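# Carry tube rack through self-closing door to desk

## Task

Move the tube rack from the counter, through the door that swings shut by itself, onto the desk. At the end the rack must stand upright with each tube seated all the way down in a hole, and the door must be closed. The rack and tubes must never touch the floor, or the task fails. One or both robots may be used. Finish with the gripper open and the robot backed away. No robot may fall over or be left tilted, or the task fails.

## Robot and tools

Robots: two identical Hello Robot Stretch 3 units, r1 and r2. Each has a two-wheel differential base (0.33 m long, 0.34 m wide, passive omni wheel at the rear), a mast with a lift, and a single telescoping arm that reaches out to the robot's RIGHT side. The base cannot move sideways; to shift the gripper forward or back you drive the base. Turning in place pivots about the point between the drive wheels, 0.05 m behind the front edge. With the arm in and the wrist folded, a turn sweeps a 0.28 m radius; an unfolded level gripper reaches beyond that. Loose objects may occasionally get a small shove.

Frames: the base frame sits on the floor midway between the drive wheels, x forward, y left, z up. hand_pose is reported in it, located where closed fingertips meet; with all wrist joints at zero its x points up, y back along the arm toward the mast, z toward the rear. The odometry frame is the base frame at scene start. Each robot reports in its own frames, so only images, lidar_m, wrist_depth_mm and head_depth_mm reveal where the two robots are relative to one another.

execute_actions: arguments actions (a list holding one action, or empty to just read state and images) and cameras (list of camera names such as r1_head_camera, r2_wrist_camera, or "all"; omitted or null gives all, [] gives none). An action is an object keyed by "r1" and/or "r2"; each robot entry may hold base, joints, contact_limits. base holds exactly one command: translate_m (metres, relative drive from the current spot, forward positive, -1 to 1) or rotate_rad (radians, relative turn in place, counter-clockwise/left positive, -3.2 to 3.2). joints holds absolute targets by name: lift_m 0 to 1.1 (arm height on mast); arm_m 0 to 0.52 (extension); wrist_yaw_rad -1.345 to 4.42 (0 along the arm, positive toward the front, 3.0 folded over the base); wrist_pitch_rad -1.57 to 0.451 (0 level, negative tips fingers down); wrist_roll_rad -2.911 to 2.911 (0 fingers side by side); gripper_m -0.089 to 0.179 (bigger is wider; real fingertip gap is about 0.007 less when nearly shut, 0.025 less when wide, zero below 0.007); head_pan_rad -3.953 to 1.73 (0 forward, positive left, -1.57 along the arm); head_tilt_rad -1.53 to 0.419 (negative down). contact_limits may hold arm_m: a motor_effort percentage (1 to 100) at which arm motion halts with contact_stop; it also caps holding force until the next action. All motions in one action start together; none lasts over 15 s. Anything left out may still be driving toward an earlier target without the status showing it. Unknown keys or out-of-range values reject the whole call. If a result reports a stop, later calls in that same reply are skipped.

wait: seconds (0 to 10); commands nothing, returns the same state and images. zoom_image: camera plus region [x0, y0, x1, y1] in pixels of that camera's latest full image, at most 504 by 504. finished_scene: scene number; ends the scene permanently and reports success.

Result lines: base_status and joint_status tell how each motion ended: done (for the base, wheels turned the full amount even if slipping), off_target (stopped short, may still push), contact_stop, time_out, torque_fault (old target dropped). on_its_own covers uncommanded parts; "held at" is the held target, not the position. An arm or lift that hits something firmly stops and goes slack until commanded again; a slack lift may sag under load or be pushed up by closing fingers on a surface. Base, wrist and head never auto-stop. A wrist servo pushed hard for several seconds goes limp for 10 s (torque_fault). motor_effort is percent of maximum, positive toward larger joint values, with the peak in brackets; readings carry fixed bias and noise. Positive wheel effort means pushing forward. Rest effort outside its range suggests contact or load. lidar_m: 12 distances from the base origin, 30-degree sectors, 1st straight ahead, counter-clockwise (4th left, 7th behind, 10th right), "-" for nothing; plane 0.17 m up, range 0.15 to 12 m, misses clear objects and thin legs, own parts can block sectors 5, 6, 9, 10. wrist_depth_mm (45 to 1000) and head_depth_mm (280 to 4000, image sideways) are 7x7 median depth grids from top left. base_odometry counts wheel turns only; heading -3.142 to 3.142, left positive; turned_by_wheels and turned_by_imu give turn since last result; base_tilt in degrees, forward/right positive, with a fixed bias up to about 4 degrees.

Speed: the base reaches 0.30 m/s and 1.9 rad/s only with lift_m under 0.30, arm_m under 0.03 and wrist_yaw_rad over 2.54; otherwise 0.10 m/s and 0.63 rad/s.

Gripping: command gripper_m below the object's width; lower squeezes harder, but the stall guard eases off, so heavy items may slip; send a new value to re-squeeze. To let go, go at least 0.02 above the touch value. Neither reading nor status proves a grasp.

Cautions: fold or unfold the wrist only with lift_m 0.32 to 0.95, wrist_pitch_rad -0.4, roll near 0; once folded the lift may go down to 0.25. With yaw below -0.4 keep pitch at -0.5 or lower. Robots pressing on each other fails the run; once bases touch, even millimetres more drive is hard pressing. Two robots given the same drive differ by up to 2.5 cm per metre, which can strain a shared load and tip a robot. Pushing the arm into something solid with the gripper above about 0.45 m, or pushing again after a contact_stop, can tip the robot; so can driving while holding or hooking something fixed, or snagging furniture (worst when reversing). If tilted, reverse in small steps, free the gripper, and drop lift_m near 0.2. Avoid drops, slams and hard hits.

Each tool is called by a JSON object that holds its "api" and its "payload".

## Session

{"api": "execute_actions", "payload": {"actions": []}}

Scene clock: 0.00 s.
r1.base_odometry: x=+0.000 y=+0.000 heading=+0.000 (m, m, rad; r1's odometry frame)
r1.turned_by_wheels: +0.000 (rad since the last result)
r1.turned_by_imu: +0.000 (rad since the last result)
r1.base_tilt: forward=-1.1 right=+0.9 (deg)
r1.lidar_m: 0.78 0.92 1.64 2.16 2.54 1.92 3.61 2.21 1.85 1.52 0.90 0.78
r1.head_depth_mm: 709 705 703 699 696 692 688 / 734 729 724 722 720 716 711 / 759 756 751 748 746 739 736 / 786 782 776 774 770 764 760 / 815 812 806 799 795 795 789 / 848 840 834 830 828 820 818 / 883 878 868 863 860 853 846
r1.base_status: not commanded
r1.joint_positions: lift_m=+0.447 arm_m=-0.001 wrist_yaw_rad=+3.065 wrist_pitch_rad=-0.476 wrist_roll_rad=-0.013 gripper_m=+0.037 head_pan_rad=-0.001 head_tilt_rad=+0.013
r1.joint_status: not commanded
r1.motor_effort: left_wheel=-1 right_wheel=-1 lift_m=+41 arm_m=+1 wrist_yaw_rad=+0 wrist_pitch_rad=+8 wrist_roll_rad=-1 gripper_m=+0 head_pan_rad=+0 head_tilt_rad=+1 (%)
r1.hand_pose: x=-0.0046 y=+0.0721 z=+0.4474 quat_wxyz=(+0.192, +0.688, +0.142, +0.685) (m; r1's base frame)
r1.wrist_depth_mm: - - - - - - - / - - - - - - - / - - - - - - - / 946 934 943 935 956 966 952 / 777 776 - 778 793 807 801 / 652 652 - 666 686 679 675 / 565 580 583 598 587 590 586
r2.base_odometry: x=+0.000 y=+0.000 heading=+0.000 (m, m, rad; r2's odometry frame)
r2.turned_by_wheels: +0.000 (rad since the last result)
r2.turned_by_imu: +0.000 (rad since the last result)
r2.base_tilt: forward=+0.1 right=+1.0 (deg)
r2.lidar_m: 2.05 1.57 1.95 2.02 2.00 2.23 2.76 1.82 2.60 2.05 2.02 2.17
r2.head_depth_mm: 1874 2449 2491 2509 2542 2575 2052 / 1904 2329 2355 2367 2445 2461 2042 / 1913 2204 2234 2274 2307 2296 2014 / 1928 2088 2129 2165 2176 2203 1998 / 1950 1998 2038 2057 2083 2104 2002 / 1896 1927 1952 1963 2005 2013 1961 / 1811 1843 1863 1904 1608 1934 1930
r2.base_status: not commanded
r2.joint_positions: lift_m=+0.589 arm_m=+0.003 wrist_yaw_rad=+2.957 wrist_pitch_rad=-0.451 wrist_roll_rad=+0.011 gripper_m=+0.037 head_pan_rad=-0.015 head_tilt_rad=-0.012
r2.joint_status: not commanded
r2.motor_effort: left_wheel=+0 right_wheel=-1 lift_m=+24 arm_m=+0 wrist_yaw_rad=+1 wrist_pitch_rad=+7 wrist_roll_rad=+0 gripper_m=+0 head_pan_rad=+0 head_tilt_rad=+2 (%)
r2.hand_pose: x=+0.0191 y=+0.0687 z=+0.5940 quat_wxyz=(+0.222, +0.704, +0.093, +0.668) (m; r2's base frame)
r2.wrist_depth_mm: - - - - - - - / - - - - - - - / - - - - - - - / - - - - - - - / - - - 985 993 964 935 / 867 867 - 805 790 820 797 / 743 736 - 711 711 700 688
pictures: r1_head_camera (sideways: a quarter turn clockwise sets it upright), r1_nav_camera (sideways: a quarter turn counterclockwise sets it upright), r1_wrist_camera, r2_head_camera (sideways: a quarter turn clockwise sets it upright), r2_nav_camera (sideways: a quarter turn counterclockwise sets it upright), r2_wrist_camera
Images, in order (width x height): r1_head_camera 896x504, r1_nav_camera 672x504, r1_wrist_camera 644x364, r2_head_camera 896x504, r2_nav_camera 672x504, r2_wrist_camera 644x364.

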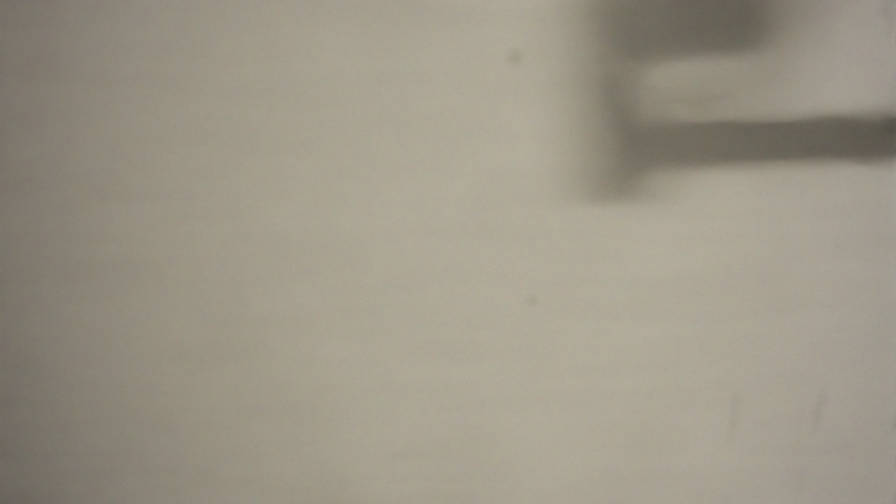

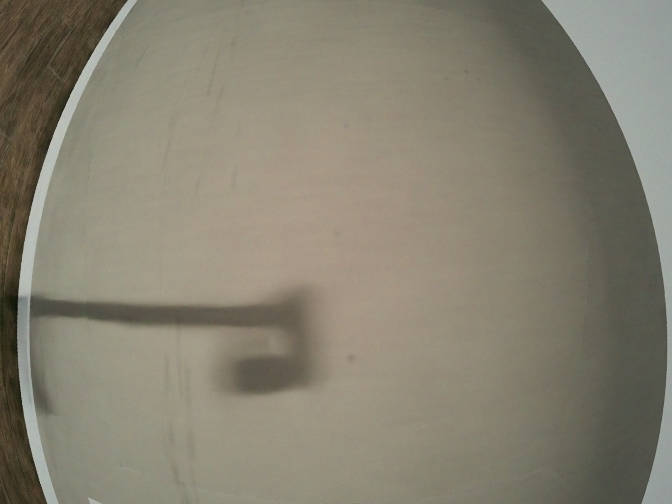

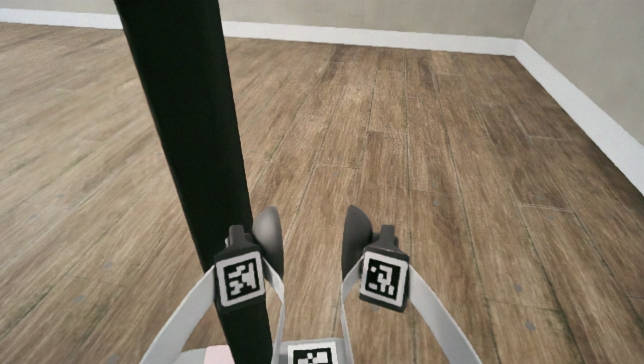

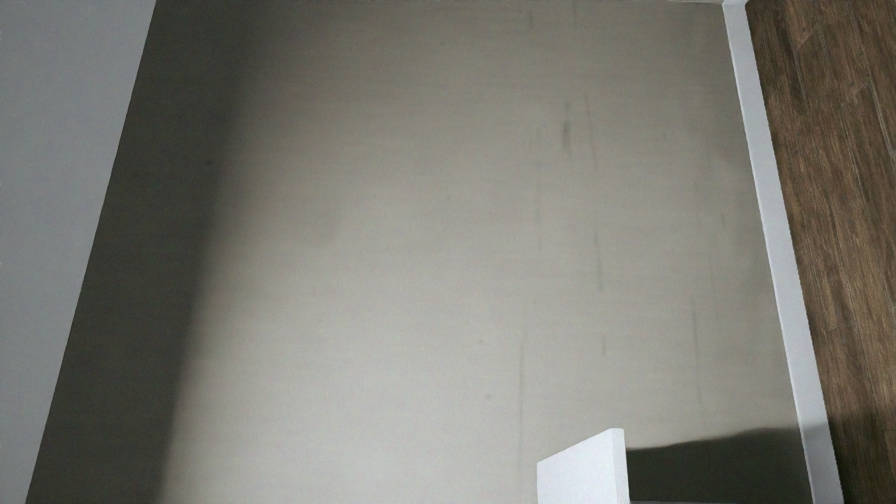

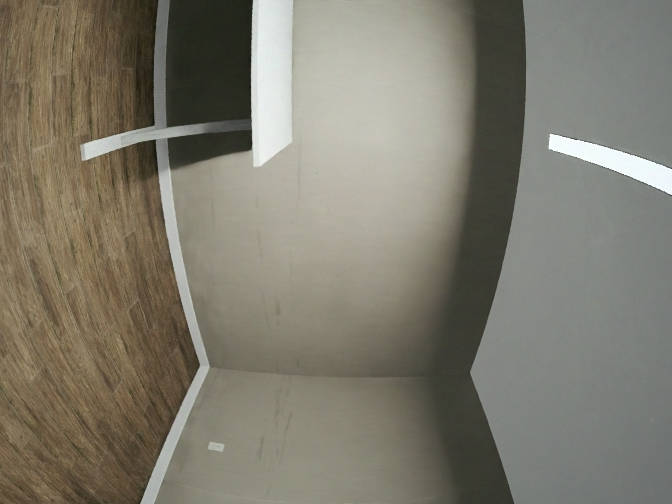

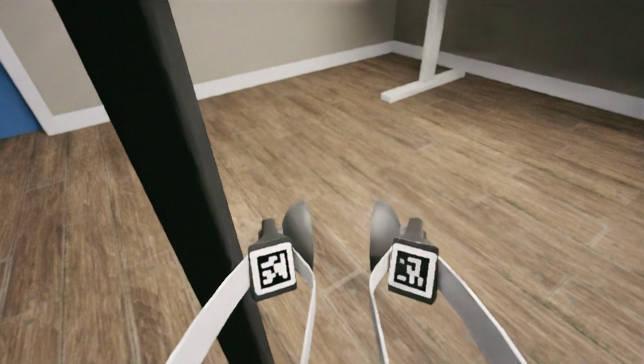

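{"api": "execute_actions", "payload": {"actions": [{"r1":{"base":{"rotate_rad":-1.85},"joints":{"lift_m":0.27,"wrist_pitch_rad":-0.4,"head_tilt_rad":-0.5,"head_pan_rad":-0.5}},"r2":{"base":{"rotate_rad":1.96},"joints":{"lift_m":0.27,"wrist_pitch_rad":-0.4,"head_tilt_rad":-0.5,"head_pan_rad":0.2}}}], "cameras": ["r1_head_camera","r2_head_camera","r2_nav_camera"]}}

Scene clock: 8.50 s.
r1.base_odometry: x=+0.000 y=+0.000 heading=-1.850 (m, m, rad; r1's odometry frame)
r1.turned_by_wheels: -1.850 (rad since the last result)
r1.turned_by_imu: -1.858 (rad since the last result)
r1.base_tilt: forward=-1.2 right=+1.0 (deg)
r1.lidar_m: 1.85 1.10 0.81 0.78 0.81 1.12 2.16 2.25 3.11 1.81 2.61 1.91
r1.head_depth_mm: 2077 2309 2574 2708 2014 1567 1281 / 1995 2166 2412 2576 2038 1578 1289 / 1921 2104 2311 2553 2041 1577 1281 / 1826 1996 2181 2418 2067 1589 1289 / 1742 1896 2053 2247 2054 1591 1298 / 1652 1762 1896 2049 2067 1601 1296 / 1512 1635 1772 1906 2001 1597 1292
r1.base_status: done
r1.joint_positions: lift_m=+0.271 arm_m=-0.001 wrist_yaw_rad=+3.065 wrist_pitch_rad=-0.421 wrist_roll_rad=-0.013 gripper_m=+0.037 head_pan_rad=-0.493 head_tilt_rad=-0.494
r1.joint_status: all done
r1.motor_effort: left_wheel=+1(10) right_wheel=-3(7) lift_m=+19(35) arm_m=+0(0) wrist_yaw_rad=-1(1) wrist_pitch_rad=+12(13) wrist_roll_rad=+0(0) gripper_m=+0(0) head_pan_rad=-4(45) head_tilt_rad=-2(20) (%)
r1.hand_pose: x=-0.0041 y=+0.0793 z=+0.2826 quat_wxyz=(+0.174, +0.692, +0.123, +0.690) (m; r1's base frame)
r1.wrist_depth_mm: 712 728 749 761 772 787 805 / 768 766 810 830 849 859 864 / 810 827 861 863 890 903 916 / 701 705 723 727 727 727 727 / 574 575 - 584 598 594 589 / 486 503 - - 501 485 496 / - - - - 420 426 426
r2.base_odometry: x=+0.000 y=+0.000 heading=+1.960 (m, m, rad; r2's odometry frame)
r2.turned_by_wheels: +1.960 (rad since the last result)
r2.turned_by_imu: +1.984 (rad since the last result)
r2.base_tilt: forward=+0.0 right=+1.0 (deg)
r2.lidar_m: 1.99 2.14 2.74 1.92 2.81 2.11 2.02 2.08 2.12 1.57 1.95 2.09
r2.head_depth_mm: 1582 1735 1894 2120 1948 1543 1265 / 1631 1781 1959 2198 1920 1521 1257 / 1667 1821 2003 2229 1923 1530 1261 / 1757 1925 2102 2291 1926 1524 1250 / 1820 1993 2200 2396 1927 1510 1249 / 1834 2029 2278 2494 1907 1509 1254 / 1926 2093 2332 2492 1904 1511 1245
r2.base_status: done
r2.joint_positions: lift_m=+0.270 arm_m=+0.003 wrist_yaw_rad=+2.957 wrist_pitch_rad=-0.419 wrist_roll_rad=+0.011 gripper_m=+0.037 head_pan_rad=+0.193 head_tilt_rad=-0.494
r2.joint_status: all done
r2.motor_effort: left_wheel=-3(9) right_wheel=+3(11) lift_m=+16(18) arm_m=-1(1) wrist_yaw_rad=+0(0) wrist_pitch_rad=+9(9) wrist_roll_rad=+0(0) gripper_m=-1(1) head_pan_rad=+2(14) head_tilt_rad=-2(32) (%)
r2.hand_pose: x=+0.0199 y=+0.0727 z=+0.2827 quat_wxyz=(+0.211, +0.705, +0.082, +0.672) (m; r2's base frame)
r2.wrist_depth_mm: - - - - - - - / - - - - - - - / - - 956 926 902 886 862 / 754 733 723 697 688 676 652 / 595 585 595 565 579 545 538 / 496 499 - - 453 465 452 / 436 - - - 402 396 393
pictures: r1_head_camera (sideways: a quarter turn clockwise sets it upright), r2_head_camera (sideways: a quarter turn clockwise sets it upright), r2_nav_camera (sideways: a quarter turn counterclockwise sets it upright)
Images, in order (width x height): r1_head_camera 896x504, r2_head_camera 896x504, r2_nav_camera 672x504.

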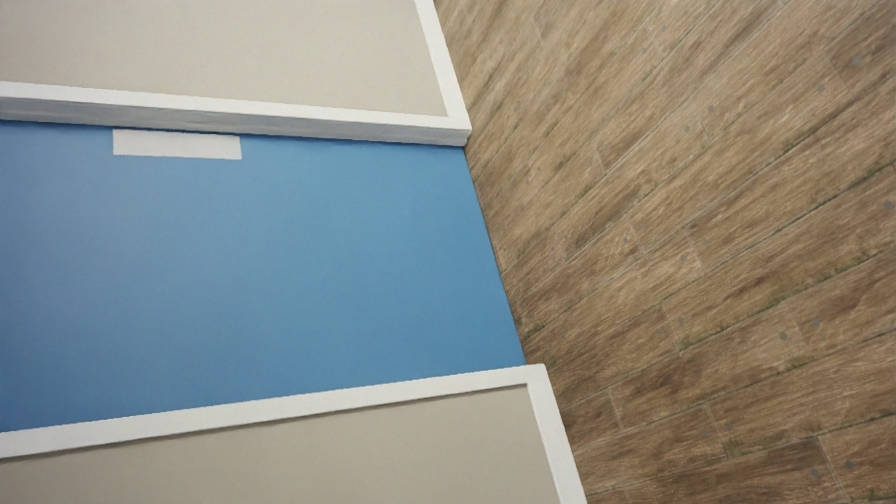

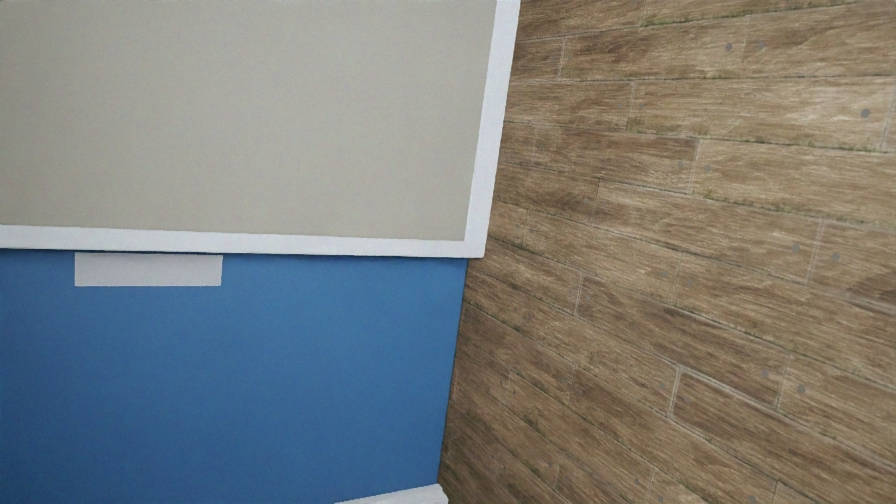

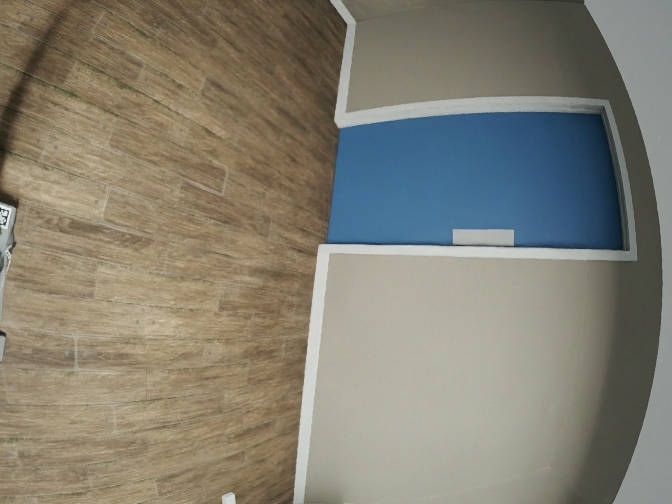

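{"api": "execute_actions", "payload": {"actions": [{"r1":{"base":{"rotate_rad":2.407},"joints":{"head_pan_rad":-3.14,"head_tilt_rad":-1.0}},"r2":{"base":{"rotate_rad":1.2},"joints":{"head_pan_rad":0,"head_tilt_rad":-0.6}}}], "cameras": []}}

{"api": "execute_actions", "payload": {"actions": [{"r1":{"base":{"translate_m":-1}}}], "cameras": []}}

{"api": "execute_actions", "payload": {"actions": [{"r1":{"base":{"translate_m":-0.87}},"r2":{"base":{"translate_m":0.8}}}], "cameras": []}}

{"api": "execute_actions", "payload": {"actions": [{"r1":{"base":{"rotate_rad":0.73},"joints":{"lift_m":0.31}},"r2":{"base":{"rotate_rad":-1.2}}}], "cameras": ["r1_nav_camera","r2_head_camera"]}}

Scene clock: 23.03 s.
r1.base_odometry: x=+0.000 y=+0.000 heading=+0.557 (m, m, rad; r1's odometry frame)
r1.turned_by_wheels: +2.407 (rad since the last result)
r1.turned_by_imu: +2.417 (rad since the last result)
r1.base_tilt: forward=-1.1 right=+1.0 (deg)
r1.lidar_m: 0.93 1.73 2.17 2.57 1.92 3.42 2.19 1.85 1.45 0.88 0.78 0.79
r1.head_depth_mm: 2724 2167 1794 1547 1351 1206 1052 / 2660 2165 1828 1562 1356 1242 - / 2503 2173 1805 1559 1355 - - / 2305 2198 1822 1565 1371 1244 - / 2172 2211 1821 1565 1367 1231 - / 2013 2142 1835 1581 1371 1220 1101 / 1861 2075 1827 1582 1379 1227 1096
r1.base_status: done
r1.joint_positions: lift_m=+0.271 arm_m=-0.001 wrist_yaw_rad=+3.065 wrist_pitch_rad=-0.421 wrist_roll_rad=-0.013 gripper_m=+0.037 head_pan_rad=-3.133 head_tilt_rad=-0.988
r1.joint_status: all done
r1.motor_effort: left_wheel=-3(7) right_wheel=+1(7) lift_m=+19(19) arm_m=+0(0) wrist_yaw_rad=+0(0) wrist_pitch_rad=+12(12) wrist_roll_rad=+0(0) gripper_m=+0(0) head_pan_rad=-4(57) head_tilt_rad=-4(21) (%)
r1.hand_pose: x=-0.0041 y=+0.0793 z=+0.2827 quat_wxyz=(+0.174, +0.692, +0.122, +0.690) (m; r1's base frame)
r1.wrist_depth_mm: - - - - - - - / - - - - - - - / 925 904 932 935 937 948 973 / 696 710 728 722 714 732 738 / 574 569 - 576 588 583 583 / 482 496 - - 494 491 491 / - - - - 418 427 426
r2.base_odometry: x=+0.000 y=+0.000 heading=-3.123 (m, m, rad; r2's odometry frame)
r2.turned_by_wheels: +1.200 (rad since the last result)
r2.turned_by_imu: +1.212 (rad since the last result)
r2.base_tilt: forward=+0.0 right=+0.9 (deg)
r2.lidar_m: 2.76 1.78 2.58 2.04 2.02 2.18 2.04 1.57 1.96 2.01 2.00 2.24
r2.head_depth_mm: 2677 2896 2987 2278 1730 1425 1198 / 2633 2943 3184 2270 1738 1418 1201 / 2521 2840 3067 2261 1736 1406 1193 / 2477 2738 2957 2244 1725 1410 1194 / 2350 2617 2801 2134 1724 1407 1195 / 2309 2510 2627 2070 1726 1399 1192 / 2151 2411 2623 2202 1716 1411 1190
r2.base_status: done
r2.joint_positions: lift_m=+0.270 arm_m=+0.003 wrist_yaw_rad=+2.957 wrist_pitch_rad=-0.419 wrist_roll_rad=+0.011 gripper_m=+0.037 head_pan_rad=+0.007 head_tilt_rad=-0.593
r2.joint_status: all done
r2.motor_effort: left_wheel=-3(10) right_wheel=+3(13) lift_m=+16(16) arm_m=+0(1) wrist_yaw_rad=+0(1) wrist_pitch_rad=+9(9) wrist_roll_rad=+0(0) gripper_m=+0(0) head_pan_rad=-2(15) head_tilt_rad=-3(14) (%)
r2.hand_pose: x=+0.0199 y=+0.0727 z=+0.2827 quat_wxyz=(+0.211, +0.705, +0.082, +0.672) (m; r2's base frame)
r2.wrist_depth_mm: - - - - - - - / - - - - - - - / - - 943 933 895 882 864 / 754 746 710 701 682 673 658 / 593 581 600 567 576 548 537 / 495 504 - - 447 458 457 / 435 - - - 402 398 391
pictures: none
No camera images: the call's "cameras" was empty. Leave "cameras" out to get every camera's image.

Scene clock: 27.97 s.
r1.base_odometry: x=-0.849 y=-0.529 heading=+0.557 (m, m, rad; r1's odometry frame)
r1.turned_by_wheels: +0.000 (rad since the last result)
r1.turned_by_imu: -0.002 (rad since the last result)
r1.base_tilt: forward=-1.2 right=+1.0 (deg)
r1.lidar_m: 1.72 2.90 2.91 1.51 3.30 2.08 1.35 1.20 1.12 1.33 1.45 1.46
r1.head_depth_mm: 1977 2146 1802 1549 1353 1206 1048 / 1720 2033 1811 1553 1364 1244 - / 1546 1845 1800 1571 1360 - - / 1382 1624 1787 1557 1362 1254 - / 1293 1525 1747 1566 1363 1240 - / 1238 1423 1682 1572 1371 1225 1100 / 1138 1299 1507 1576 1380 1221 1096
r1.base_status: done
r1.joint_positions: lift_m=+0.271 arm_m=-0.001 wrist_yaw_rad=+3.065 wrist_pitch_rad=-0.421 wrist_roll_rad=-0.013 gripper_m=+0.037 head_pan_rad=-3.133 head_tilt_rad=-0.988
r1.joint_status: not commanded
r1.motor_effort: left_wheel=-3(12) right_wheel=+1(3) lift_m=+19(19) arm_m=+0(0) wrist_yaw_rad=+0(0) wrist_pitch_rad=+11(12) wrist_roll_rad=+0(0) gripper_m=+0(0) head_pan_rad=-3(5) head_tilt_rad=-4(4) (%)
r1.hand_pose: x=-0.0041 y=+0.0793 z=+0.2828 quat_wxyz=(+0.174, +0.692, +0.122, +0.690) (m; r1's base frame)
r1.wrist_depth_mm: - - - - - - - / - - - - - - - / 921 907 944 922 931 952 953 / 698 710 733 716 713 719 721 / 568 570 - 580 592 591 586 / 487 504 - - 500 488 490 / - - - - 418 426 421
r2.base_odometry: x=+0.000 y=+0.000 heading=-3.123 (m, m, rad; r2's odometry frame)
r2.turned_by_wheels: +0.000 (rad since the last result)
r2.turned_by_imu: +0.000 (rad since the last result)
r2.base_tilt: forward=+0.0 right=+1.0 (deg)
r2.lidar_m: 1.39 2.73 2.58 2.04 2.03 2.18 2.04 1.57 1.96 2.02 1.99 2.23
r2.head_depth_mm: 1194 2806 2866 1890 1702 1425 1198 / 2610 2977 3125 1807 1691 1418 1195 / 2505 2831 3061 2249 1740 1413 1199 / 2401 2728 2978 2235 1736 1420 1189 / 2363 2635 2844 2218 1716 1411 1195 / 2285 2499 2793 2222 1721 1403 1189 / 2197 2434 2683 2220 1699 1397 1185
r2.base_status: not commanded
r2.joint_positions: lift_m=+0.270 arm_m=+0.003 wrist_yaw_rad=+2.957 wrist_pitch_rad=-0.419 wrist_roll_rad=+0.011 gripper_m=+0.037 head_pan_rad=+0.007 head_tilt_rad=-0.593
r2.joint_status: not commanded
r2.motor_effort: left_wheel=-3(3) right_wheel=+3(2) lift_m=+16(16) arm_m=-1(1) wrist_yaw_rad=+0(0) wrist_pitch_rad=+9(9) wrist_roll_rad=+0(0) gripper_m=-1(0) head_pan_rad=-1(4) head_tilt_rad=-3(3) (%)
r2.hand_pose: x=+0.0199 y=+0.0727 z=+0.2827 quat_wxyz=(+0.211, +0.705, +0.082, +0.672) (m; r2's base frame)
r2.wrist_depth_mm: - - - - - - - / - - - - - - - / - - 950 931 906 883 849 / 746 736 724 701 689 669 668 / 596 581 597 562 577 547 538 / 493 503 - - 450 461 457 / 436 - - - 400 394 392
pictures: none
No camera images: the call's "cameras" was empty. Leave "cameras" out to get every camera's image.

Scene clock: 32.57 s.
r1.base_odometry: x=-1.587 y=-0.988 heading=+0.557 (m, m, rad; r1's odometry frame)
r1.turned_by_wheels: +0.000 (rad since the last result)
r1.turned_by_imu: -0.002 (rad since the last result)
r1.base_tilt: forward=-1.2 right=+1.1 (deg)
r1.lidar_m: 2.42 1.16 3.53 2.72 2.72 0.91 0.54 0.55 0.56 0.67 1.06 2.04
r1.head_depth_mm: 829 1064 1477 1558 1356 1199 1049 / 725 897 1179 1489 1349 1240 - / 646 782 985 1326 1368 - - / 582 690 844 1086 1332 1253 - / 527 614 720 917 1300 1227 - / 473 553 719 929 1178 1217 1098 / 484 585 690 820 1005 1200 1096
r1.base_status: done
r1.joint_positions: lift_m=+0.271 arm_m=-0.001 wrist_yaw_rad=+3.065 wrist_pitch_rad=-0.421 wrist_roll_rad=-0.013 gripper_m=+0.037 head_pan_rad=-3.133 head_tilt_rad=-0.988
r1.joint_status: not commanded
r1.motor_effort: left_wheel=-3(10) right_wheel=+1(3) lift_m=+19(19) arm_m=+0(0) wrist_yaw_rad=+0(1) wrist_pitch_rad=+11(11) wrist_roll_rad=+0(0) gripper_m=+0(0) head_pan_rad=-5(4) head_tilt_rad=-3(3) (%)
r1.hand_pose: x=-0.0041 y=+0.0793 z=+0.2828 quat_wxyz=(+0.174, +0.692, +0.122, +0.690) (m; r1's base frame)
r1.wrist_depth_mm: - - - - - - - / - - - - - - 894 / 905 922 927 943 935 945 922 / 700 708 725 712 711 723 724 / 570 568 - 587 600 594 588 / 481 502 - - 496 496 496 / - - - - 424 426 425
r2.base_odometry: x=-0.800 y=-0.014 heading=-3.124 (m, m, rad; r2's odometry frame)
r2.turned_by_wheels: +0.000 (rad since the last result)
r2.turned_by_imu: +0.003 (rad since the last result)
r2.base_tilt: forward=+0.0 right=+1.0 (deg)
r2.lidar_m: 2.03 2.00 2.16 2.36 2.34 2.52 2.33 2.32 2.14 1.14 1.16 1.83
r2.head_depth_mm: 1974 2261 2484 2253 1737 1418 1206 / 1893 2165 2428 2243 1737 1419 1194 / 1839 2072 2333 2264 1743 1419 1196 / 1776 1997 2239 2228 1739 1408 1184 / 1705 1887 2128 2228 1717 1401 1199 / 1657 1834 2079 2210 1719 1412 1189 / 1612 1761 2002 2094 1709 1408 1184
r2.base_status: done
r2.joint_positions: lift_m=+0.270 arm_m=+0.003 wrist_yaw_rad=+2.957 wrist_pitch_rad=-0.419 wrist_roll_rad=+0.011 gripper_m=+0.037 head_pan_rad=+0.007 head_tilt_rad=-0.594
r2.joint_status: not commanded
r2.motor_effort: left_wheel=-3(8) right_wheel=+3(12) lift_m=+17(16) arm_m=-1(1) wrist_yaw_rad=-1(1) wrist_pitch_rad=+8(9) wrist_roll_rad=+0(0) gripper_m=+0(0) head_pan_rad=-3(3) head_tilt_rad=-2(4) (%)
r2.hand_pose: x=+0.0199 y=+0.0728 z=+0.2829 quat_wxyz=(+0.211, +0.706, +0.082, +0.672) (m; r2's base frame)
r2.wrist_depth_mm: - - - - - - - / - - - - - - - / - - 946 930 899 899 870 / 750 741 715 700 692 672 656 / 603 583 601 563 573 546 542 / 492 505 - - 450 461 451 / 442 - - - 400 394 393
pictures: none
No camera images: the call's "cameras" was empty. Leave "cameras" out to get every camera's image.

Scene clock: 34.53 s.
r1.base_odometry: x=-1.587 y=-0.988 heading=+1.287 (m, m, rad; r1's odometry frame)
r1.turned_by_wheels: +0.730 (rad since the last result)
r1.turned_by_imu: +0.733 (rad since the last result)
r1.base_tilt: forward=-1.1 right=+1.0 (deg)
r1.lidar_m: 1.16 3.64 2.72 2.01 0.70 0.54 0.56 0.58 0.79 1.78 2.10 2.83
r1.head_depth_mm: 496 594 683 817 1166 1205 1049 / 497 591 730 931 1210 1246 - / 497 590 726 946 1294 - - / 495 588 722 942 1288 1253 - / 494 587 723 937 1297 1240 - / 493 585 719 934 1302 1218 1092 / 490 583 718 929 1305 1220 1097
r1.base_status: done
r1.joint_positions: lift_m=+0.309 arm_m=-0.001 wrist_yaw_rad=+3.065 wrist_pitch_rad=-0.420 wrist_roll_rad=-0.013 gripper_m=+0.037 head_pan_rad=-3.134 head_tilt_rad=-0.988
r1.joint_status: all done
r1.motor_effort: left_wheel=-3(9) right_wheel=+1(5) lift_m=+62(66) arm_m=+0(0) wrist_yaw_rad=+0(1) wrist_pitch_rad=+11(11) wrist_roll_rad=+0(0) gripper_m=+0(0) head_pan_rad=-4(4) head_tilt_rad=-4(4) (%)
r1.hand_pose: x=-0.0041 y=+0.0794 z=+0.3215 quat_wxyz=(+0.173, +0.692, +0.122, +0.690) (m; r1's base frame)
r1.wrist_depth_mm: 664 902 - - - - - / 668 886 - - - - - / 651 904 - - - - - / 641 782 804 777 790 805 799 / 604 628 - 642 651 643 632 / 527 529 - 537 548 542 543 / 456 - - - 469 461 466
r2.base_odometry: x=-0.800 y=-0.014 heading=+1.960 (m, m, rad; r2's odometry frame)
r2.turned_by_wheels: -1.200 (rad since the last result)
r2.turned_by_imu: -1.211 (rad since the last result)
r2.base_tilt: forward=+0.0 right=+1.0 (deg)
r2.lidar_m: 1.16 1.81 2.09 2.00 2.06 2.44 2.33 2.40 2.88 2.31 2.43 1.76
r2.head_depth_mm: 1375 1546 1724 1986 1740 1423 1195 / 1382 1513 1731 1984 1751 1421 1199 / 1456 1619 1755 1528 1631 1419 1199 / 1465 1634 1847 1739 1624 1410 1190 / 1483 1633 1869 2051 1727 1415 1184 / 1481 1654 1872 2055 1719 1400 1185 / 1482 1652 1845 2033 1715 1408 1191
r2.base_status: done
r2.joint_positions: lift_m=+0.270 arm_m=+0.003 wrist_yaw_rad=+2.957 wrist_pitch_rad=-0.419 wrist_roll_rad=+0.011 gripper_m=+0.037 head_pan_rad=+0.007 head_tilt_rad=-0.594
r2.joint_status: not commanded
r2.motor_effort: left_wheel=+2(11) right_wheel=-4(10) lift_m=+16(16) arm_m=-1(1) wrist_yaw_rad=+0(0) wrist_pitch_rad=+8(8) wrist_roll_rad=+0(0) gripper_m=+0(1) head_pan_rad=-2(2) head_tilt_rad=-3(3) (%)
r2.hand_pose: x=+0.0199 y=+0.0728 z=+0.2829 quat_wxyz=(+0.211, +0.706, +0.082, +0.672) (m; r2's base frame)
r2.wrist_depth_mm: - - - - - - - / - - - - - - - / - - 970 932 903 882 852 / 758 740 721 702 685 671 662 / 598 583 599 563 578 549 536 / 493 506 - - 451 461 451 / 435 - - - 403 397 392
pictures: r1_nav_camera (sideways: a quarter turn counterclockwise sets it upright), r2_head_camera (sideways: a quarter turn clockwise sets it upright)
Images, in order (width x height): r1_nav_camera 672x504, r2_head_camera 896x504.

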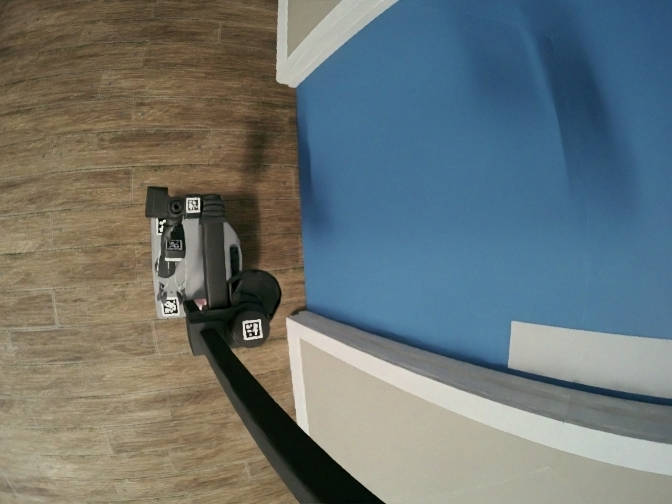

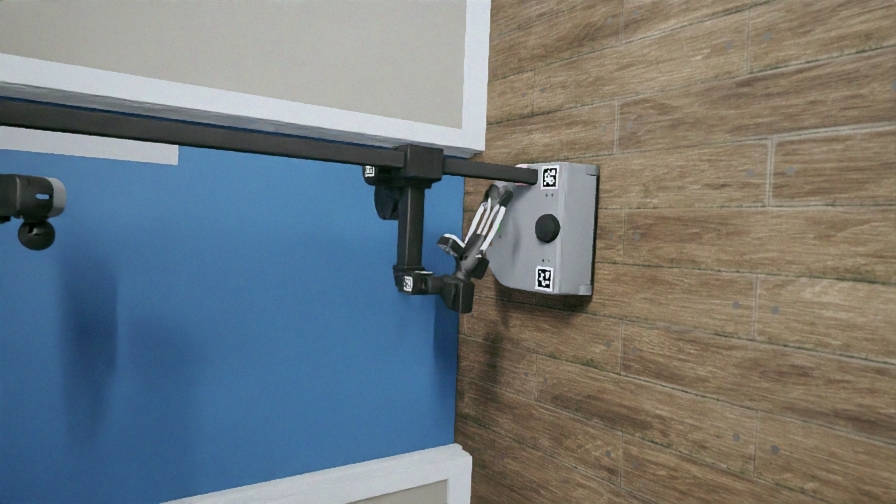

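{"api": "execute_actions", "payload": {"actions": [{"r1":{"base":{"translate_m":-0.3}}}], "cameras": []}}

{"api": "execute_actions", "payload": {"actions": [{"r1":{"base":{"translate_m":-0.49}},"r2":{"base":{"translate_m":0.6}}}], "cameras": []}}

{"api": "execute_actions", "payload": {"actions": [{"r1":{"base":{"rotate_rad":0.58}}}], "cameras": []}}

{"api": "execute_actions", "payload": {"actions": [{"r1":{"base":{"translate_m":-0.45}},"r2":{"base":{"translate_m":0.5}}}], "cameras": []}}

{"api": "execute_actions", "payload": {"actions": [{"r1":{"base":{"rotate_rad":0.5}}}], "cameras": ["r1_nav_camera","r2_nav_camera"]}}

Scene clock: 48.30 s.
r1.base_odometry: x=-1.672 y=-1.276 heading=+1.286 (m, m, rad; r1's odometry frame)
r1.turned_by_wheels: +0.000 (rad since the last result)
r1.turned_by_imu: +0.000 (rad since the last result)
r1.base_tilt: forward=-1.1 right=+1.0 (deg)
r1.lidar_m: 1.46 3.89 2.83 0.77 0.31 0.29 0.28 0.29 0.38 0.79 2.11 2.85
r1.head_depth_mm: - 290 338 444 636 761 1050 / - 289 337 440 631 913 - / - 289 336 437 626 - - / - 291 334 433 618 891 - / - 289 332 430 612 967 - / - 288 330 428 606 1049 1093 / - 286 328 425 600 1031 1096
r1.base_status: translate_m off_target (by the wheels' count: -0.2998 of -0.3000)
r1.joint_positions: lift_m=+0.309 arm_m=-0.001 wrist_yaw_rad=+3.065 wrist_pitch_rad=-0.420 wrist_roll_rad=-0.013 gripper_m=+0.037 head_pan_rad=-3.134 head_tilt_rad=-0.990
r1.joint_status: not commanded
r1.on_its_own: left_wheel is at rest, and its effort (-24) is outside its rest range (-18 to +18)
r1.motor_effort: left_wheel=-24(29) right_wheel=-13(18) lift_m=+61(62) arm_m=+0(0) wrist_yaw_rad=-1(1) wrist_pitch_rad=+11(11) wrist_roll_rad=+0(0) gripper_m=+0(0) head_pan_rad=-3(3) head_tilt_rad=-3(4) (%)
r1.hand_pose: x=-0.0041 y=+0.0794 z=+0.3216 quat_wxyz=(+0.173, +0.692, +0.122, +0.690) (m; r1's base frame)
r1.wrist_depth_mm: 249 304 - - - - - / 267 301 - - - - - / 287 319 - - - - - / 307 342 799 788 790 798 802 / 342 375 - 636 650 642 648 / 366 412 - 533 548 540 551 / 349 - - - 463 461 467
r2.base_odometry: x=-0.800 y=-0.014 heading=+1.960 (m, m, rad; r2's odometry frame)
r2.turned_by_wheels: +0.000 (rad since the last result)
r2.turned_by_imu: +0.000 (rad since the last result)
r2.base_tilt: forward=+0.0 right=+1.0 (deg)
r2.lidar_m: 1.45 1.81 2.10 2.00 2.06 2.44 2.33 2.40 2.88 2.33 2.43 1.76
r2.head_depth_mm: 1374 1535 1718 1966 1744 1419 1191 / 1396 1582 1772 1982 1741 1410 1194 / 1467 1619 1760 1992 1732 1413 1197 / 1478 1638 1817 1852 1725 1399 1189 / 1472 1653 1881 2052 1732 1409 1188 / 1479 1655 1873 2089 1730 1400 1187 / 1483 1663 1841 2057 1703 1413 1189
r2.base_status: not commanded
r2.joint_positions: lift_m=+0.270 arm_m=+0.003 wrist_yaw_rad=+2.957 wrist_pitch_rad=-0.419 wrist_roll_rad=+0.011 gripper_m=+0.037 head_pan_rad=+0.007 head_tilt_rad=-0.594
r2.joint_status: not commanded
r2.motor_effort: left_wheel=+2(2) right_wheel=-5(4) lift_m=+17(17) arm_m=-1(0) wrist_yaw_rad=+0(0) wrist_pitch_rad=+9(9) wrist_roll_rad=+0(0) gripper_m=-1(1) head_pan_rad=-3(3) head_tilt_rad=-3(3) (%)
r2.hand_pose: x=+0.0199 y=+0.0728 z=+0.2829 quat_wxyz=(+0.211, +0.706, +0.082, +0.672) (m; r2's base frame)
r2.wrist_depth_mm: - - - - - - - / - - - - - - - / - - 967 946 914 883 850 / 761 739 720 703 688 683 656 / 599 589 596 561 571 546 540 / 494 507 - - 449 461 453 / 437 - - - 403 395 395
pictures: none
No camera images: the call's "cameras" was empty. Leave "cameras" out to get every camera's image.

Scene clock: 54.13 s.
r1.base_odometry: x=-1.809 y=-1.746 heading=+1.286 (m, m, rad; r1's odometry frame)
r1.turned_by_wheels: +0.000 (rad since the last result)
r1.turned_by_imu: -0.001 (rad since the last result)
r1.base_tilt: forward=-1.1 right=+1.0 (deg)
r1.lidar_m: 1.35 0.33 0.30 0.67 2.17 2.94 0.28 0.26 0.26 0.33 0.72 2.86
r1.head_depth_mm: 2705 2163 1796 1544 1354 1202 1049 / 2506 2096 1796 1541 1356 1241 - / 297 351 441 643 1316 - - / - 319 390 506 712 1009 - / - 297 352 442 590 859 - / - 287 319 391 504 706 1051 / - - 297 351 439 586 887
r1.base_status: translate_m off_target (by the wheels' count: -0.4899 of -0.4900)
r1.joint_positions: lift_m=+0.309 arm_m=-0.001 wrist_yaw_rad=+3.065 wrist_pitch_rad=-0.420 wrist_roll_rad=-0.013 gripper_m=+0.037 head_pan_rad=-3.134 head_tilt_rad=-0.990
r1.joint_status: not commanded
r1.motor_effort: left_wheel=-15(31) right_wheel=-13(25) lift_m=+61(61) arm_m=+0(0) wrist_yaw_rad=-1(1) wrist_pitch_rad=+11(11) wrist_roll_rad=+0(1) gripper_m=+0(1) head_pan_rad=-5(3) head_tilt_rad=-3(3) (%)
r1.hand_pose: x=-0.0041 y=+0.0794 z=+0.3216 quat_wxyz=(+0.173, +0.692, +0.122, +0.690) (m; r1's base frame)
r1.wrist_depth_mm: - - - - 484 287 275 / - - - - 493 306 313 / 992 - - 983 507 328 941 / 788 771 803 794 520 365 765 / 621 628 - 642 456 417 646 / 525 532 - 540 477 512 534 / 453 - - - 461 465 468
r2.base_odometry: x=-1.027 y=+0.541 heading=+1.960 (m, m, rad; r2's odometry frame)
r2.turned_by_wheels: +0.000 (rad since the last result)
r2.turned_by_imu: +0.002 (rad since the last result)
r2.base_tilt: forward=+0.0 right=+1.0 (deg)
r2.lidar_m: 1.10 1.31 1.50 2.01 2.08 2.79 2.92 3.00 2.46 2.27 1.58 1.12
r2.head_depth_mm: 901 974 1096 1253 1463 1418 1206 / - - 3012 1323 1504 1416 1192 / 1467 1626 1733 2001 1732 1402 1196 / 1355 1504 1683 1794 1716 1403 1195 / 1270 1410 1581 1815 1712 1417 1189 / 1202 1317 1481 1662 1734 1401 1191 / 1136 1245 1384 1539 1668 1403 1188
r2.base_status: done
r2.joint_positions: lift_m=+0.270 arm_m=+0.003 wrist_yaw_rad=+2.957 wrist_pitch_rad=-0.418 wrist_roll_rad=+0.011 gripper_m=+0.037 head_pan_rad=+0.007 head_tilt_rad=-0.594
r2.joint_status: not commanded
r2.motor_effort: left_wheel=+2(12) right_wheel=-4(10) lift_m=+16(17) arm_m=-2(1) wrist_yaw_rad=+0(1) wrist_pitch_rad=+8(8) wrist_roll_rad=+0(0) gripper_m=+0(0) head_pan_rad=-4(2) head_tilt_rad=-3(3) (%)
r2.hand_pose: x=+0.0199 y=+0.0728 z=+0.2829 quat_wxyz=(+0.211, +0.706, +0.082, +0.672) (m; r2's base frame)
r2.wrist_depth_mm: - - - - - - - / - - - - - - - / - - 964 938 907 891 850 / 738 736 721 702 684 676 662 / 591 589 603 561 576 547 536 / 491 507 - - 452 464 453 / 439 - - - 400 396 390
pictures: none
No camera images: the call's "cameras" was empty. Leave "cameras" out to get every camera's image.

Scene clock: 56.03 s.
r1.base_odometry: x=-1.809 y=-1.746 heading=+1.866 (m, m, rad; r1's odometry frame)
r1.turned_by_wheels: +0.579 (rad since the last result)
r1.turned_by_imu: +0.577 (rad since the last result)
r1.base_tilt: forward=-1.1 right=+1.0 (deg)
r1.lidar_m: 0.31 0.30 0.79 2.19 3.94 0.29 0.28 0.28 0.36 0.80 3.00 1.34
r1.head_depth_mm: - 296 349 458 668 1202 1050 / - 294 344 450 651 961 - / - 290 339 442 635 - - / - 289 334 434 620 891 - / - 288 330 427 604 953 - / - - 326 420 591 998 1093 / - - 321 413 577 960 1092
r1.base_status: done
r1.joint_positions: lift_m=+0.309 arm_m=-0.001 wrist_yaw_rad=+3.065 wrist_pitch_rad=-0.420 wrist_roll_rad=-0.013 gripper_m=+0.037 head_pan_rad=-3.134 head_tilt_rad=-0.990
r1.joint_status: not commanded
r1.on_its_own: left_wheel is at rest, and its effort (-25) is outside its rest range (-18 to +18)
r1.motor_effort: left_wheel=-25(28) right_wheel=-7(8) lift_m=+61(61) arm_m=+0(0) wrist_yaw_rad=-1(1) wrist_pitch_rad=+11(11) wrist_roll_rad=+0(0) gripper_m=+0(1) head_pan_rad=-3(3) head_tilt_rad=-3(4) (%)
r1.hand_pose: x=-0.0041 y=+0.0794 z=+0.3216 quat_wxyz=(+0.173, +0.692, +0.122, +0.690) (m; r1's base frame)
r1.wrist_depth_mm: - - - - - - 614 / - - - - - - 537 / 995 999 - - - 997 472 / 767 772 806 790 798 765 425 / 617 628 - 632 654 621 387 / 385 536 - 537 545 525 327 / 366 - - - 465 459 323
r2.base_odometry: x=-1.027 y=+0.541 heading=+1.960 (m, m, rad; r2's odometry frame)
r2.turned_by_wheels: +0.000 (rad since the last result)
r2.turned_by_imu: +0.000 (rad since the last result)
r2.base_tilt: forward=+0.1 right=+1.0 (deg)
r2.lidar_m: 1.11 1.31 1.50 2.01 2.08 2.79 2.93 3.00 2.46 2.27 1.58 1.12
r2.head_depth_mm: 899 973 1089 1248 1465 1424 1200 / - - 3040 1319 1511 1422 1198 / 1262 1603 1809 2061 1736 1418 1198 / 1374 1532 1667 1816 1684 1409 1192 / 1278 1429 1592 1818 1736 1418 1187 / 1202 1340 1483 1673 1730 1408 1191 / 1147 1250 1387 1541 1673 1403 1184
r2.base_status: not commanded
r2.joint_positions: lift_m=+0.270 arm_m=+0.003 wrist_yaw_rad=+2.957 wrist_pitch_rad=-0.418 wrist_roll_rad=+0.011 gripper_m=+0.037 head_pan_rad=+0.007 head_tilt_rad=-0.594
r2.joint_status: not commanded
r2.motor_effort: left_wheel=+2(2) right_wheel=-3(4) lift_m=+17(16) arm_m=-1(1) wrist_yaw_rad=+1(0) wrist_pitch_rad=+9(8) wrist_roll_rad=+0(0) gripper_m=+0(0) head_pan_rad=-3(1) head_tilt_rad=-3(3) (%)
r2.hand_pose: x=+0.0199 y=+0.0728 z=+0.2829 quat_wxyz=(+0.211, +0.706, +0.082, +0.672) (m; r2's base frame)
r2.wrist_depth_mm: - - - - - - - / - - - - - - - / - - 973 920 910 870 862 / 749 742 720 709 689 678 664 / 592 583 596 568 576 548 535 / 500 503 - - 449 461 457 / 435 - - - 402 396 392
pictures: none
No camera images: the call's "cameras" was empty. Leave "cameras" out to get every camera's image.

Scene clock: 61.47 s.
r1.base_odometry: x=-1.678 y=-2.177 heading=+1.866 (m, m, rad; r1's odometry frame)
r1.turned_by_wheels: +0.000 (rad since the last result)
r1.turned_by_imu: -0.001 (rad since the last result)
r1.base_tilt: forward=-1.2 right=+1.0 (deg)
r1.lidar_m: 0.73 0.82 2.34 2.44 4.19 4.02 0.28 0.26 0.26 0.33 0.70 1.25
r1.head_depth_mm: 2720 2137 1793 1542 1362 1207 1049 / 335 2064 1796 1555 1356 1243 - / 299 354 444 615 1289 - - / 288 320 393 509 718 1009 - / - 299 354 443 592 857 - / - 288 320 392 504 704 1039 / - - 297 351 437 585 879
r1.base_status: done
r1.joint_positions: lift_m=+0.309 arm_m=-0.001 wrist_yaw_rad=+3.065 wrist_pitch_rad=-0.420 wrist_roll_rad=-0.013 gripper_m=+0.037 head_pan_rad=-3.134 head_tilt_rad=-0.990
r1.joint_status: not commanded
r1.motor_effort: left_wheel=-12(25) right_wheel=-7(22) lift_m=+61(61) arm_m=+0(0) wrist_yaw_rad=-2(0) wrist_pitch_rad=+11(11) wrist_roll_rad=+0(0) gripper_m=+0(0) head_pan_rad=-4(4) head_tilt_rad=-3(3) (%)
r1.hand_pose: x=-0.0041 y=+0.0794 z=+0.3216 quat_wxyz=(+0.173, +0.692, +0.122, +0.690) (m; r1's base frame)
r1.wrist_depth_mm: - - - - - - - / - - - - - - - / - - - - - - - / 763 778 794 783 791 795 801 / 624 638 - 632 655 638 633 / 531 528 - 533 548 539 539 / 454 - - - 463 462 464
r2.base_odometry: x=-1.217 y=+1.003 heading=+1.960 (m, m, rad; r2's odometry frame)
r2.turned_by_wheels: +0.000 (rad since the last result)
r2.turned_by_imu: +0.002 (rad since the last result)
r2.base_tilt: forward=+0.0 right=+0.9 (deg)
r2.lidar_m: 1.24 1.02 0.96 2.02 2.09 2.81 3.41 3.51 2.67 2.24 0.85 0.63
r2.head_depth_mm: - - 3191 2011 783 898 1121 / - - 3176 2226 1739 1318 1145 / - - 3120 2224 1731 1421 1195 / - - 2942 2144 1704 1414 1194 / - - 2951 1803 1643 1414 1196 / 1276 1410 1539 1564 1662 1409 1193 / 1141 1217 1316 1423 1533 1405 1187
r2.base_status: done
r2.joint_positions: lift_m=+0.270 arm_m=+0.003 wrist_yaw_rad=+2.957 wrist_pitch_rad=-0.418 wrist_roll_rad=+0.011 gripper_m=+0.037 head_pan_rad=+0.007 head_tilt_rad=-0.594
r2.joint_status: not commanded
r2.motor_effort: left_wheel=+2(11) right_wheel=-4(9) lift_m=+16(16) arm_m=+0(1) wrist_yaw_rad=+0(1) wrist_pitch_rad=+8(8) wrist_roll_rad=+0(0) gripper_m=+0(0) head_pan_rad=-2(4) head_tilt_rad=-3(3) (%)
r2.hand_pose: x=+0.0199 y=+0.0728 z=+0.2829 quat_wxyz=(+0.211, +0.706, +0.082, +0.672) (m; r2's base frame)
r2.wrist_depth_mm: - - - - - 821 770 / - - - - - 896 841 / - - 954 939 907 884 868 / 753 746 716 707 690 673 665 / 594 589 602 564 573 550 539 / 492 504 - - 449 461 450 / 436 - - - 401 398 394
pictures: none
No camera images: the call's "cameras" was empty. Leave "cameras" out to get every camera's image.

Scene clock: 63.23 s.
r1.base_odometry: x=-1.678 y=-2.177 heading=+2.365 (m, m, rad; r1's odometry frame)
r1.turned_by_wheels: +0.500 (rad since the last result)
r1.turned_by_imu: +0.499 (rad since the last result)
r1.base_tilt: forward=-1.1 right=+1.0 (deg)
r1.lidar_m: 0.79 2.19 2.41 4.16 4.07 0.30 0.27 0.28 0.34 0.66 1.24 0.73
r1.head_depth_mm: - 302 366 489 772 1206 1049 / - 297 356 470 693 1165 - / - 294 346 452 655 - - / - 290 336 437 622 891 - / - 288 328 421 591 935 - / - - 319 408 565 920 1097 / - - 311 395 541 855 1099
r1.base_status: done
r1.joint_positions: lift_m=+0.309 arm_m=-0.001 wrist_yaw_rad=+3.065 wrist_pitch_rad=-0.420 wrist_roll_rad=-0.013 gripper_m=+0.037 head_pan_rad=-3.134 head_tilt_rad=-0.990
r1.joint_status: not commanded
r1.motor_effort: left_wheel=-18(22) right_wheel=-5(3) lift_m=+61(61) arm_m=+0(0) wrist_yaw_rad=-1(1) wrist_pitch_rad=+11(11) wrist_roll_rad=+0(1) gripper_m=+0(1) head_pan_rad=-4(4) head_tilt_rad=-3(3) (%)
r1.hand_pose: x=-0.0041 y=+0.0794 z=+0.3216 quat_wxyz=(+0.173, +0.692, +0.122, +0.690) (m; r1's base frame)
r1.wrist_depth_mm: - - - - - - - / - - - - - - - / 979 - - - - - - / 771 769 806 781 788 788 794 / 631 622 - 632 648 647 640 / 453 526 - 532 548 535 548 / 386 - - - 462 466 465
r2.base_odometry: x=-1.217 y=+1.003 heading=+1.960 (m, m, rad; r2's odometry frame)
r2.turned_by_wheels: +0.000 (rad since the last result)
r2.turned_by_imu: +0.000 (rad since the last result)
r2.base_tilt: forward=+0.1 right=+1.0 (deg)
r2.lidar_m: 1.24 1.02 0.96 2.03 2.09 2.81 3.40 3.52 2.67 2.24 0.85 0.63
r2.head_depth_mm: - - 3203 1999 785 891 1123 / - - 3197 2230 1732 1312 1143 / - - 3095 2250 1742 1424 1195 / - - 3165 2233 1718 1414 1188 / 1208 - 1562 1733 1618 1408 1186 / 1323 1436 1567 1568 1631 1403 1191 / 1157 1234 1322 1435 1553 1404 1188
r2.base_status: not commanded
r2.joint_positions: lift_m=+0.270 arm_m=+0.003 wrist_yaw_rad=+2.957 wrist_pitch_rad=-0.418 wrist_roll_rad=+0.011 gripper_m=+0.037 head_pan_rad=+0.007 head_tilt_rad=-0.594
r2.joint_status: not commanded
r2.motor_effort: left_wheel=+2(2) right_wheel=-4(4) lift_m=+16(16) arm_m=-1(1) wrist_yaw_rad=+0(0) wrist_pitch_rad=+8(8) wrist_roll_rad=+0(0) gripper_m=+1(0) head_pan_rad=-3(3) head_tilt_rad=-3(3) (%)
r2.hand_pose: x=+0.0199 y=+0.0728 z=+0.2829 quat_wxyz=(+0.211, +0.706, +0.082, +0.672) (m; r2's base frame)
r2.wrist_depth_mm: - - - - - 818 777 / - - - - - 889 841 / - - 951 924 901 871 859 / 748 737 710 702 684 680 665 / 593 589 600 564 577 549 538 / 493 507 - - 452 462 453 / 433 - - - 400 398 396
pictures: r1_nav_camera (sideways: a quarter turn counterclockwise sets it upright), r2_nav_camera (sideways: a quarter turn counterclockwise sets it upright)
Images, in order (width x height): r1_nav_camera 672x504, r2_nav_camera 672x504.

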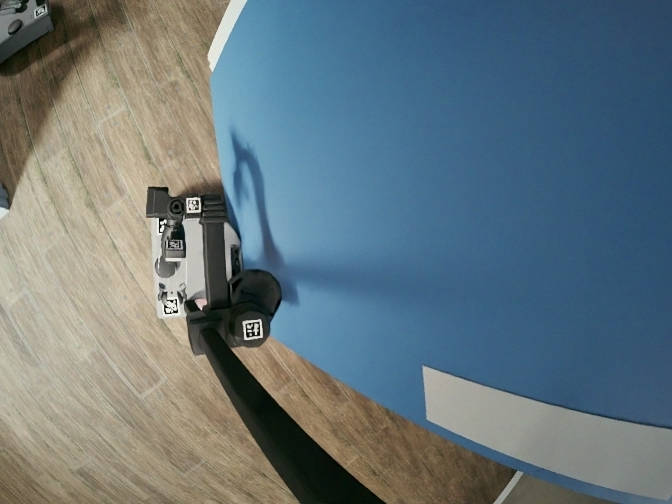

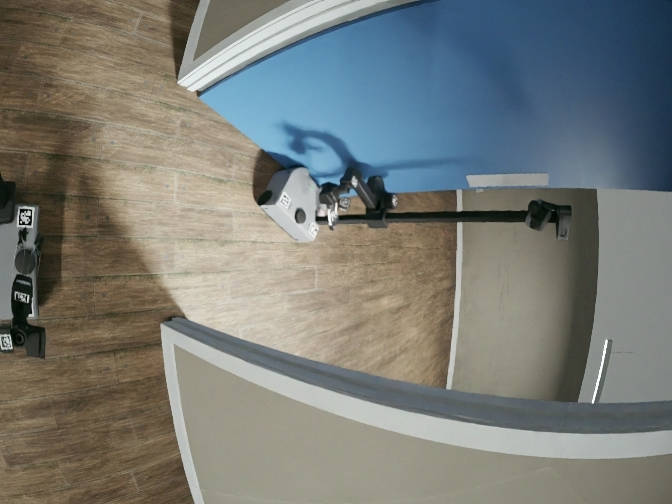

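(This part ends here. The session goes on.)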